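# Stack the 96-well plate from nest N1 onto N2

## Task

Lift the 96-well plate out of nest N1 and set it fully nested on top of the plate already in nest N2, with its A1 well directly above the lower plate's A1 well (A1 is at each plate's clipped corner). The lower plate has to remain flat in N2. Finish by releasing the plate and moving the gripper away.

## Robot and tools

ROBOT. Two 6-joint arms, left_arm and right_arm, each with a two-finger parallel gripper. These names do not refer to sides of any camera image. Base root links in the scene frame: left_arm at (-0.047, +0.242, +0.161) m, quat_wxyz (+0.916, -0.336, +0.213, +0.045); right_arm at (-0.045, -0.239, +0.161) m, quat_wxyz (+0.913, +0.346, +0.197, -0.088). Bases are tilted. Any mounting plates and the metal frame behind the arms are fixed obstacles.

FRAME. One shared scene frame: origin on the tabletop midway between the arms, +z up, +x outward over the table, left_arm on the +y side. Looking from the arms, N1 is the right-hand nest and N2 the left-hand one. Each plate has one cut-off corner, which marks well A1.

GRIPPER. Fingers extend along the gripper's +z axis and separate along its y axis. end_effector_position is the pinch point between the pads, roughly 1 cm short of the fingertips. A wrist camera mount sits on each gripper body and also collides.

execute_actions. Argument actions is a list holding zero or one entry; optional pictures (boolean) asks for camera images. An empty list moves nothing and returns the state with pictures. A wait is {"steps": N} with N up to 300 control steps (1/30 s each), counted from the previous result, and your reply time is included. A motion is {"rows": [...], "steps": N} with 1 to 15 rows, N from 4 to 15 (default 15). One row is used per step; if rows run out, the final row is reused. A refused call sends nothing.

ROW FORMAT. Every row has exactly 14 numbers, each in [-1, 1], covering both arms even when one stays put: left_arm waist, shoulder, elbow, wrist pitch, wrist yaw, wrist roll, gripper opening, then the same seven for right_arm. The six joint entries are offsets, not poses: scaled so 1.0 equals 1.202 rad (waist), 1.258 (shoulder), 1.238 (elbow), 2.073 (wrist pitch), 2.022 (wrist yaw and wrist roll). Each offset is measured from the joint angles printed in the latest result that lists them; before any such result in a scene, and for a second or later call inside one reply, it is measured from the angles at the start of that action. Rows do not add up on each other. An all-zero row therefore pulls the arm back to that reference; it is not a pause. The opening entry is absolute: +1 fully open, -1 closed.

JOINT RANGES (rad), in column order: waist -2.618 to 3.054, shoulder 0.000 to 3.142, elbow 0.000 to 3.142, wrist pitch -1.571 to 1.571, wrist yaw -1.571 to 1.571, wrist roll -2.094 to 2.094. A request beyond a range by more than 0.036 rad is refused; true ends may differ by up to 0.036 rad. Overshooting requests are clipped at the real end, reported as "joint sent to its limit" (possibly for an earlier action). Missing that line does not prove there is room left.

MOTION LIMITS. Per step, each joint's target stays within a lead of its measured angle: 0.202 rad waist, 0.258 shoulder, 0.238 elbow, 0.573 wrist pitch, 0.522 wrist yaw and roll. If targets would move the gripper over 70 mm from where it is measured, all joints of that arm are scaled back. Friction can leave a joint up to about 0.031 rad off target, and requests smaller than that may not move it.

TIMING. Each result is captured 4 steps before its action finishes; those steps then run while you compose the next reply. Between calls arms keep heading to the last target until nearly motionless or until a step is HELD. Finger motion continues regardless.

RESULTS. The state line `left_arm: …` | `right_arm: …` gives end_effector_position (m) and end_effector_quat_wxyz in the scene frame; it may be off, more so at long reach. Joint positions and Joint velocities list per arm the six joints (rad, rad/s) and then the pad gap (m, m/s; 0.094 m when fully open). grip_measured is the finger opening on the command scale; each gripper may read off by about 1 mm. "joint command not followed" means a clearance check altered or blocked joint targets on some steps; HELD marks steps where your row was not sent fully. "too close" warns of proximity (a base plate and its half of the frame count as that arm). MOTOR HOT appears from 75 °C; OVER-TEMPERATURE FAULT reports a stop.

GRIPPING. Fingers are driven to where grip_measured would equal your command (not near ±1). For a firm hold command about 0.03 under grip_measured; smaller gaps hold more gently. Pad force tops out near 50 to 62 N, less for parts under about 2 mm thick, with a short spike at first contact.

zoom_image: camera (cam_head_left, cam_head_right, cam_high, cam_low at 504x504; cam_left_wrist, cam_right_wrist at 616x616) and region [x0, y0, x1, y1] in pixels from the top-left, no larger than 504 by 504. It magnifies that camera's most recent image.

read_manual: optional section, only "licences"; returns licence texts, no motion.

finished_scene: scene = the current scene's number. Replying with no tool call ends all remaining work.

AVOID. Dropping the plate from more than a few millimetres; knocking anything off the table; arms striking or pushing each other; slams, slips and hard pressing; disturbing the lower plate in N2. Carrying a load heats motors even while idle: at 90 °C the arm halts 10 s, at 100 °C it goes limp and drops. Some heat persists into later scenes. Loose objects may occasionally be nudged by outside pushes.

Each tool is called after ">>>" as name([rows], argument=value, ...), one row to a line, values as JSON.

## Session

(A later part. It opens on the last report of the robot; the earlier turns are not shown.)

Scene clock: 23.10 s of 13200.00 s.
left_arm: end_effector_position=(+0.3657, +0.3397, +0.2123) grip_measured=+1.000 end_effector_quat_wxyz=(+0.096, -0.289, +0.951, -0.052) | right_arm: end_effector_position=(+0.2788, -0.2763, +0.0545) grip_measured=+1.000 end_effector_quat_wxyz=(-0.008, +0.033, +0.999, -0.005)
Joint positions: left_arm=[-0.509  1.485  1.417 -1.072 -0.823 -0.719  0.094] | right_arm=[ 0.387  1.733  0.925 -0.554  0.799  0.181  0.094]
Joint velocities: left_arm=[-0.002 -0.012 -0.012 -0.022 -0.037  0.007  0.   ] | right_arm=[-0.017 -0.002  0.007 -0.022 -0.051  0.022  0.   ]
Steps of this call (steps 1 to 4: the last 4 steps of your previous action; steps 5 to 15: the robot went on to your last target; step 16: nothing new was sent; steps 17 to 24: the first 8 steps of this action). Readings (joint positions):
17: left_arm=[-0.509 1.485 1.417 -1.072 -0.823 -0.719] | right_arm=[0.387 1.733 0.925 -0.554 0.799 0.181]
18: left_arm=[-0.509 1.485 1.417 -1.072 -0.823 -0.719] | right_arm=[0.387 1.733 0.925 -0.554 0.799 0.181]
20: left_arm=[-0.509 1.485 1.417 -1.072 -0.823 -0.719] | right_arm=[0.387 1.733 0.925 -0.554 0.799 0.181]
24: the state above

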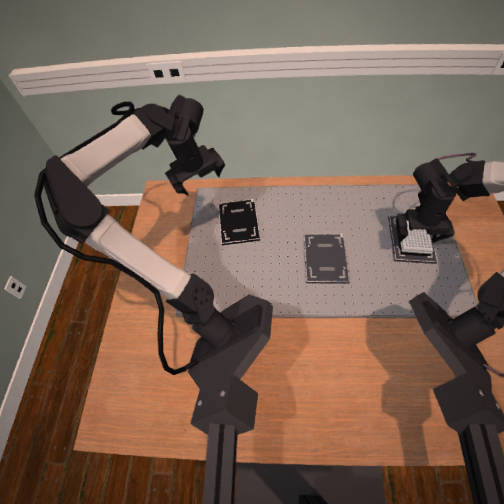

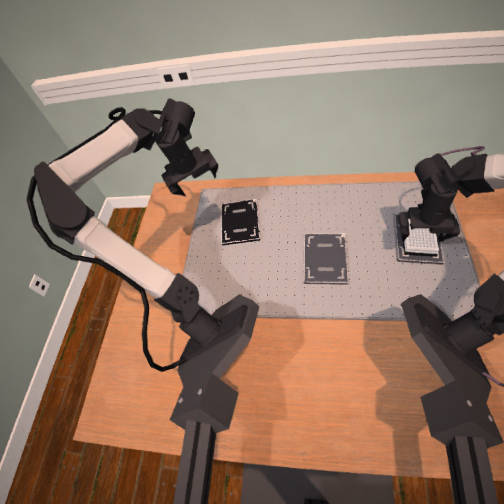

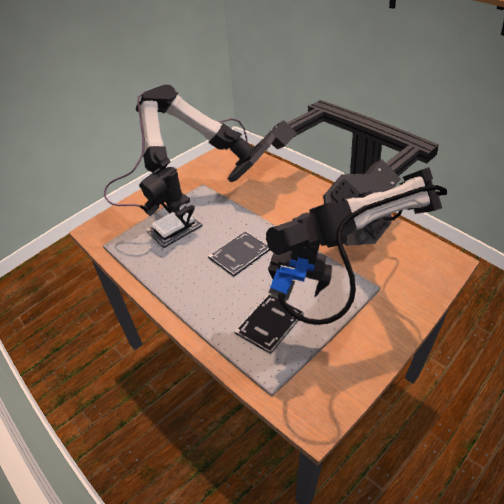

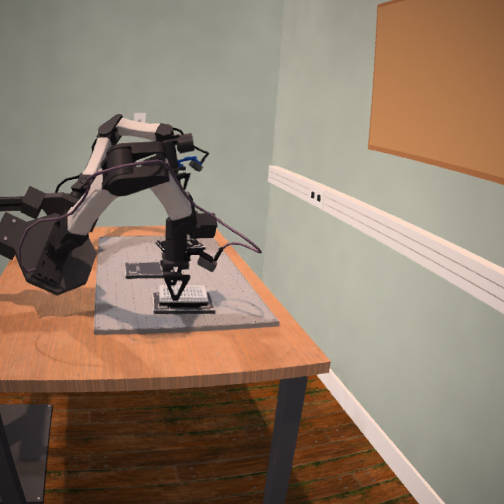

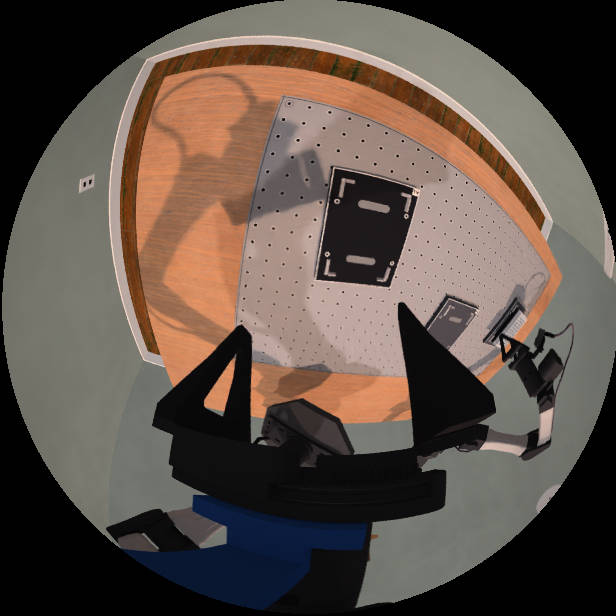

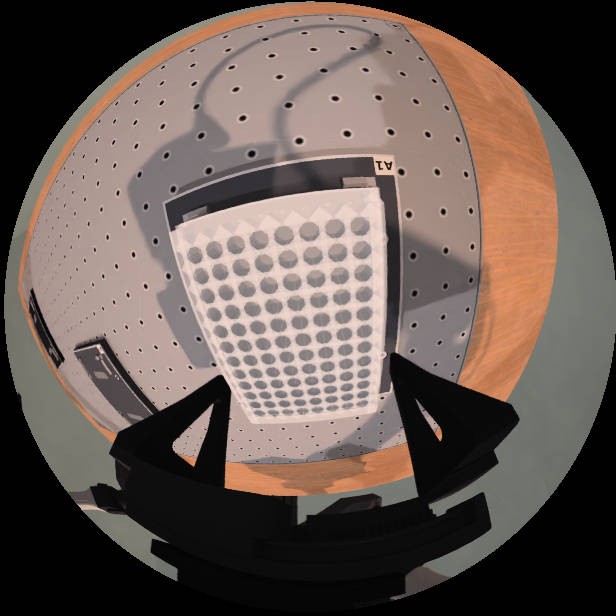

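>>> execute_actions([
  {"rows":[[0,0,0,0,0,0,1,-0.018,0,0,0,0,0,1],[0,0,0,0,0,0,1,-0.018,0,0,0,0,0,1],[0,0,0,0,0,0,1,-0.018,0,0,0,0,0,1],[0,0,0,0,0,0,1,-0.018,0,0,0,0,0,1],[0,0,0,0,0,0,1,-0.018,0,0,0,0,0,1],[0,0,0,0,0,0,1,-0.018,0,0,0,0,0,0.72]],"steps":15},
])

>>> execute_actions([
  {"rows":[[0,0,0,0,0,0,1,0,0,0,0.012,0,0,0.72]],"steps":12},
])

>>> execute_actions([
  {"rows":[[0,0,0,0,0,0,1,0,0,0,0,0,0,1]],"steps":12},
], pictures=true)

>>> zoom_image(camera="cam_low", region=[130,240,250,330])

>>> zoom_image(camera="cam_high", region=[130,180,220,255])

Scene clock: 23.73 s of 13200.00 s.
left_arm: end_effector_position=(+0.3657, +0.3397, +0.2123) grip_measured=+1.000 end_effector_quat_wxyz=(+0.096, -0.289, +0.951, -0.052) | right_arm: end_effector_position=(+0.2780, -0.2776, +0.0527) grip_measured=+0.737 end_effector_quat_wxyz=(-0.012, +0.036, +0.999, -0.003)
Joint positions: left_arm=[-0.509  1.485  1.417 -1.072 -0.823 -0.719  0.094] | right_arm=[ 0.379  1.733  0.925 -0.553  0.794  0.181  0.082]
Joint velocities: left_arm=[-0.017  0.007 -0.017 -0.022  0.051 -0.051  0.   ] | right_arm=[-0.007 -0.027  0.017 -0.007  0.022 -0.007 -0.   ]
Steps of this call (steps 1 to 4: the last 4 steps of your previous action; steps 5 to 8: the robot went on to your last target; steps 9 to 19: the first 11 steps of this action). Readings (joint positions):
9: left_arm=[-0.509 1.485 1.417 -1.072 -0.823 -0.719] | right_arm=[0.387 1.733 0.925 -0.554 0.799 0.181]
10: left_arm=[-0.509 1.485 1.417 -1.072 -0.823 -0.719] | right_arm=[0.385 1.733 0.925 -0.554 0.799 0.181]
12: left_arm=[-0.509 1.485 1.417 -1.072 -0.823 -0.719] | right_arm=[0.381 1.733 0.925 -0.554 0.799 0.181]
16: left_arm=[-0.509 1.485 1.417 -1.072 -0.823 -0.719] | right_arm=[0.379 1.733 0.925 -0.553 0.794 0.181]
19: the state above

Scene clock: 24.13 s of 13200.00 s.
left_arm: end_effector_position=(+0.3657, +0.3397, +0.2123) grip_measured=+1.000 end_effector_quat_wxyz=(+0.096, -0.289, +0.951, -0.052) | right_arm: end_effector_position=(+0.2783, -0.2776, +0.0527) grip_measured=+0.737 end_effector_quat_wxyz=(-0.011, +0.037, +0.999, -0.003)
Joint positions: left_arm=[-0.509  1.485  1.417 -1.072 -0.823 -0.719  0.094] | right_arm=[ 0.379  1.733  0.925 -0.552  0.794  0.181  0.082]
Joint velocities: left_arm=[-0.022  0.002 -0.017 -0.051 -0.007 -0.066  0.   ] | right_arm=[ 0.002  0.002 -0.002 -0.007 -0.007 -0.081  0.   ]
Steps of this call (steps 1 to 4: the last 4 steps of your previous action; steps 5 to 12: the first 8 steps of this action, its rows measured from where the robot was after step 4). Readings (joint positions):
4: left_arm=[-0.509 1.485 1.417 -1.072 -0.823 -0.719] | right_arm=[0.379 1.733 0.925 -0.553 0.794 0.181]
5: left_arm=[-0.509 1.485 1.417 -1.072 -0.823 -0.719] | right_arm=[0.379 1.733 0.925 -0.553 0.794 0.181]
6: left_arm=[-0.509 1.485 1.417 -1.072 -0.823 -0.719] | right_arm=[0.379 1.733 0.925 -0.552 0.794 0.181]
8: left_arm=[-0.509 1.485 1.417 -1.072 -0.823 -0.719] | right_arm=[0.379 1.733 0.925 -0.552 0.794 0.181]
12: the state above

Scene clock: 24.53 s of 13200.00 s.
left_arm: end_effector_position=(+0.3657, +0.3397, +0.2123) grip_measured=+1.000 end_effector_quat_wxyz=(+0.096, -0.289, +0.951, -0.052) | right_arm: end_effector_position=(+0.2783, -0.2773, +0.0527) grip_measured=+1.000 end_effector_quat_wxyz=(-0.011, +0.037, +0.999, -0.003)
Joint positions: left_arm=[-0.509  1.485  1.417 -1.072 -0.823 -0.719  0.094] | right_arm=[ 0.379  1.733  0.925 -0.551  0.793  0.181  0.094]
Joint velocities: left_arm=[ 0.002 -0.017  0.022  0.007  0.022 -0.037  0.   ] | right_arm=[-0.007 -0.017  0.002 -0.066 -0.037 -0.037  0.   ]
Steps of this call (steps 1 to 4: the last 4 steps of your previous action; steps 5 to 12: the first 8 steps of this action, its rows measured from where the robot was after step 4). Readings (joint positions):
4: left_arm=[-0.509 1.485 1.417 -1.072 -0.823 -0.719] | right_arm=[0.379 1.733 0.925 -0.551 0.794 0.181]
5: left_arm=[-0.509 1.485 1.417 -1.072 -0.823 -0.719] | right_arm=[0.379 1.733 0.925 -0.551 0.793 0.181]
6: left_arm=[-0.509 1.485 1.417 -1.072 -0.823 -0.719] | right_arm=[0.379 1.733 0.925 -0.551 0.793 0.181]
8: left_arm=[-0.509 1.485 1.417 -1.072 -0.823 -0.719] | right_arm=[0.379 1.733 0.925 -0.551 0.793 0.181]
12: the state above

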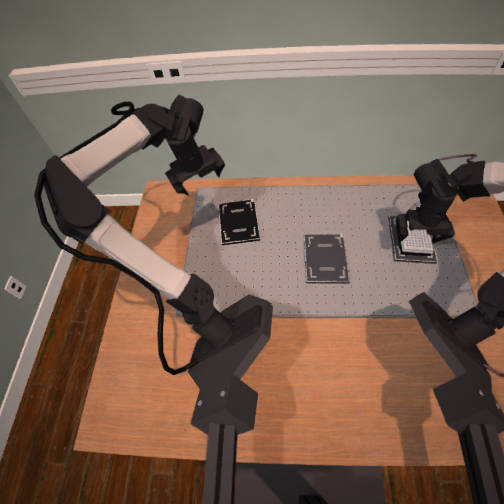

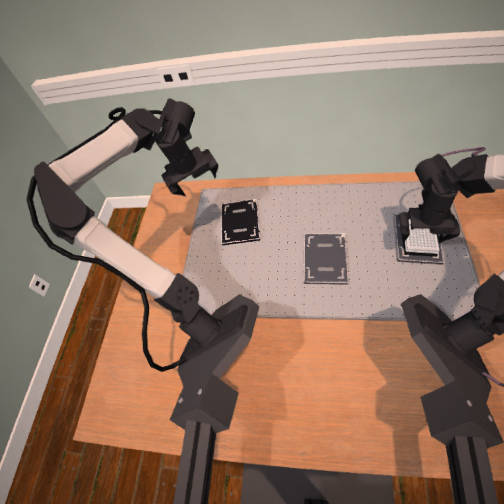

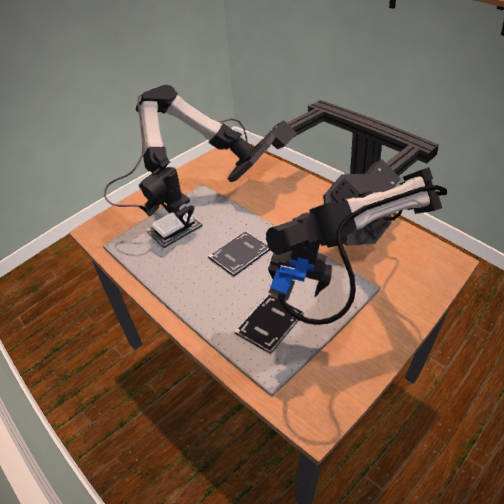

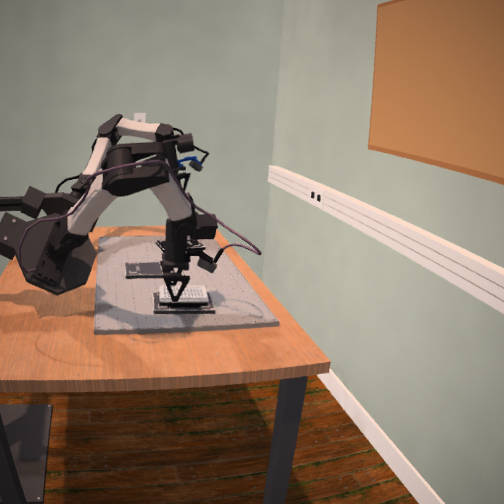

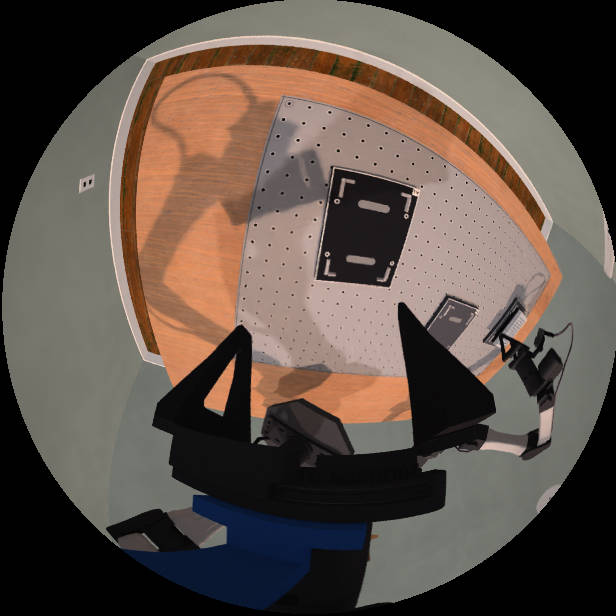

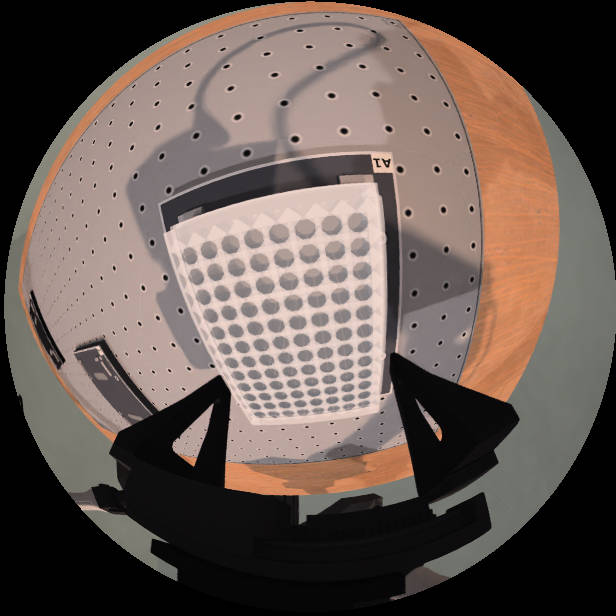

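Region (130, 240, 250, 330) of cam_low's 504x504 image, scaled by 4.200, with more detail than that image has; it fills the top 378 rows of this view, and the rest is white.

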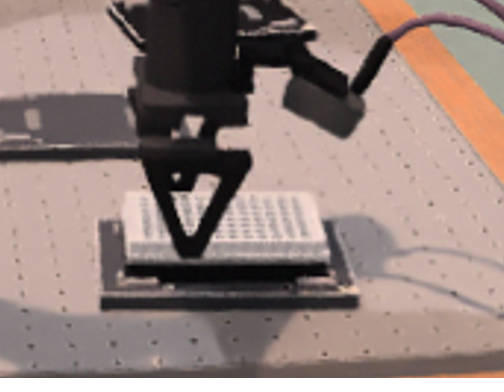

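Region (130, 180, 220, 255) of cam_high's 504x504 image, scaled by 5.600, with more detail than that image has.

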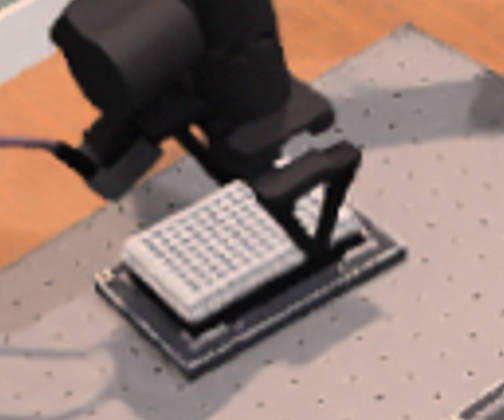

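Plate resisted motion: nested.

>>> execute_actions([
  {"rows":[[0,0,0,0,0,0,1,0.05,-0.04,0.06,-0.07,0,0,1]],"steps":12},
])

>>> execute_actions([
  {"rows":[[0,0,0,0,0,0,1,0,-0.4,-0.1,0,0,0,1]],"steps":15},
])

>>> execute_actions([
  {"steps":15},
])

>>> finished_scene(scene=2)

Scene clock: 24.93 s of 13200.00 s.
left_arm: end_effector_position=(+0.3657, +0.3397, +0.2123) grip_measured=+1.000 end_effector_quat_wxyz=(+0.096, -0.289, +0.951, -0.052) | right_arm: end_effector_position=(+0.2930, -0.2787, +0.0822) grip_measured=+1.000 end_effector_quat_wxyz=(+0.011, +0.019, +1.000, +0.007)
Joint positions: left_arm=[-0.509  1.485  1.417 -1.072 -0.823 -0.719  0.094] | right_arm=[ 0.438  1.684  0.984 -0.652  0.793  0.181  0.094]
Joint velocities: left_arm=[-0.012  0.012 -0.017 -0.007  0.051 -0.066  0.   ] | right_arm=[-0.007  0.002 -0.007 -0.212  0.066  0.007  0.   ]
Steps of this call (steps 1 to 4: the last 4 steps of your previous action; steps 5 to 12: the first 8 steps of this action). Readings (joint positions):
5: left_arm=[-0.509 1.485 1.417 -1.072 -0.823 -0.719] | right_arm=[0.384 1.730 0.932 -0.570 0.793 0.181]
6: left_arm=[-0.509 1.485 1.417 -1.072 -0.823 -0.719] | right_arm=[0.395 1.724 0.943 -0.599 0.793 0.181]
8: left_arm=[-0.509 1.485 1.417 -1.072 -0.823 -0.719] | right_arm=[0.423 1.704 0.965 -0.631 0.793 0.181]
12: the state above

Scene clock: 25.43 s of 13200.00 s.
left_arm: end_effector_position=(+0.3657, +0.3397, +0.2123) grip_measured=+1.000 end_effector_quat_wxyz=(+0.096, -0.289, +0.951, -0.052) | right_arm: end_effector_position=(+0.2910, -0.3659, +0.1641) grip_measured=+1.000 end_effector_quat_wxyz=(+0.151, +0.165, +0.974, +0.029)
Joint positions: left_arm=[-0.509  1.485  1.417 -1.072 -0.823 -0.719  0.094] | right_arm=[ 0.438  1.157  0.872 -0.656  0.797  0.18   0.094]
Joint velocities: left_arm=[-0.012  0.007 -0.027 -0.007  0.037 -0.037  0.   ] | right_arm=[0.002 0.134 0.002 0.022 0.037 0.022 0.   ]
Steps of this call (steps 1 to 4: the last 4 steps of your previous action; steps 5 to 15: the first 11 steps of this action, its rows measured from where the robot was after step 4). Readings (joint positions):
4: left_arm=[-0.509 1.485 1.417 -1.072 -0.823 -0.719] | right_arm=[0.438 1.684 0.984 -0.669 0.793 0.181]
5: left_arm=[-0.509 1.485 1.417 -1.072 -0.823 -0.719] | right_arm=[0.438 1.657 0.964 -0.654 0.790 0.180]
6: left_arm=[-0.509 1.485 1.417 -1.072 -0.823 -0.719] | right_arm=[0.438 1.593 0.924 -0.651 0.786 0.180]
8: left_arm=[-0.509 1.485 1.417 -1.072 -0.823 -0.719] | right_arm=[0.438 1.424 0.876 -0.673 0.786 0.180]
12: left_arm=[-0.509 1.485 1.417 -1.072 -0.823 -0.719] | right_arm=[0.438 1.165 0.872 -0.656 0.795 0.180]
15: the state above

Scene clock: 25.93 s of 13200.00 s.
left_arm: end_effector_position=(+0.3657, +0.3397, +0.2123) grip_measured=+1.000 end_effector_quat_wxyz=(+0.096, -0.289, +0.951, -0.052) | right_arm: end_effector_position=(+0.2909, -0.3638, +0.1621) grip_measured=+1.000 end_effector_quat_wxyz=(+0.147, +0.161, +0.975, +0.029)
Joint positions: left_arm=[-0.509  1.485  1.417 -1.072 -0.823 -0.719  0.094] | right_arm=[ 0.438  1.168  0.872 -0.656  0.797  0.18   0.094]
Joint velocities: left_arm=[-0.007 -0.002  0.002  0.007 -0.022  0.037  0.   ] | right_arm=[-0.002 -0.007  0.002  0.007  0.022 -0.022  0.   ]
Kept back: nothing.
Steps of this call (steps 1 to 4: the last 4 steps of your previous action; steps 5 to 15: the robot went on to your last target). Readings (joint positions):
1: left_arm=[-0.509 1.485 1.417 -1.072 -0.823 -0.719] | right_arm=[0.438 1.162 0.872 -0.656 0.797 0.180]
2: left_arm=[-0.509 1.485 1.417 -1.072 -0.823 -0.719] | right_arm=[0.438 1.165 0.872 -0.656 0.797 0.180]
4: left_arm=[-0.509 1.485 1.417 -1.072 -0.823 -0.719] | right_arm=[0.438 1.168 0.872 -0.656 0.797 0.180]
8: left_arm=[-0.509 1.485 1.417 -1.072 -0.823 -0.719] | right_arm=[0.438 1.168 0.872 -0.656 0.797 0.180]
15: the state above

The scene is finished: the task was done.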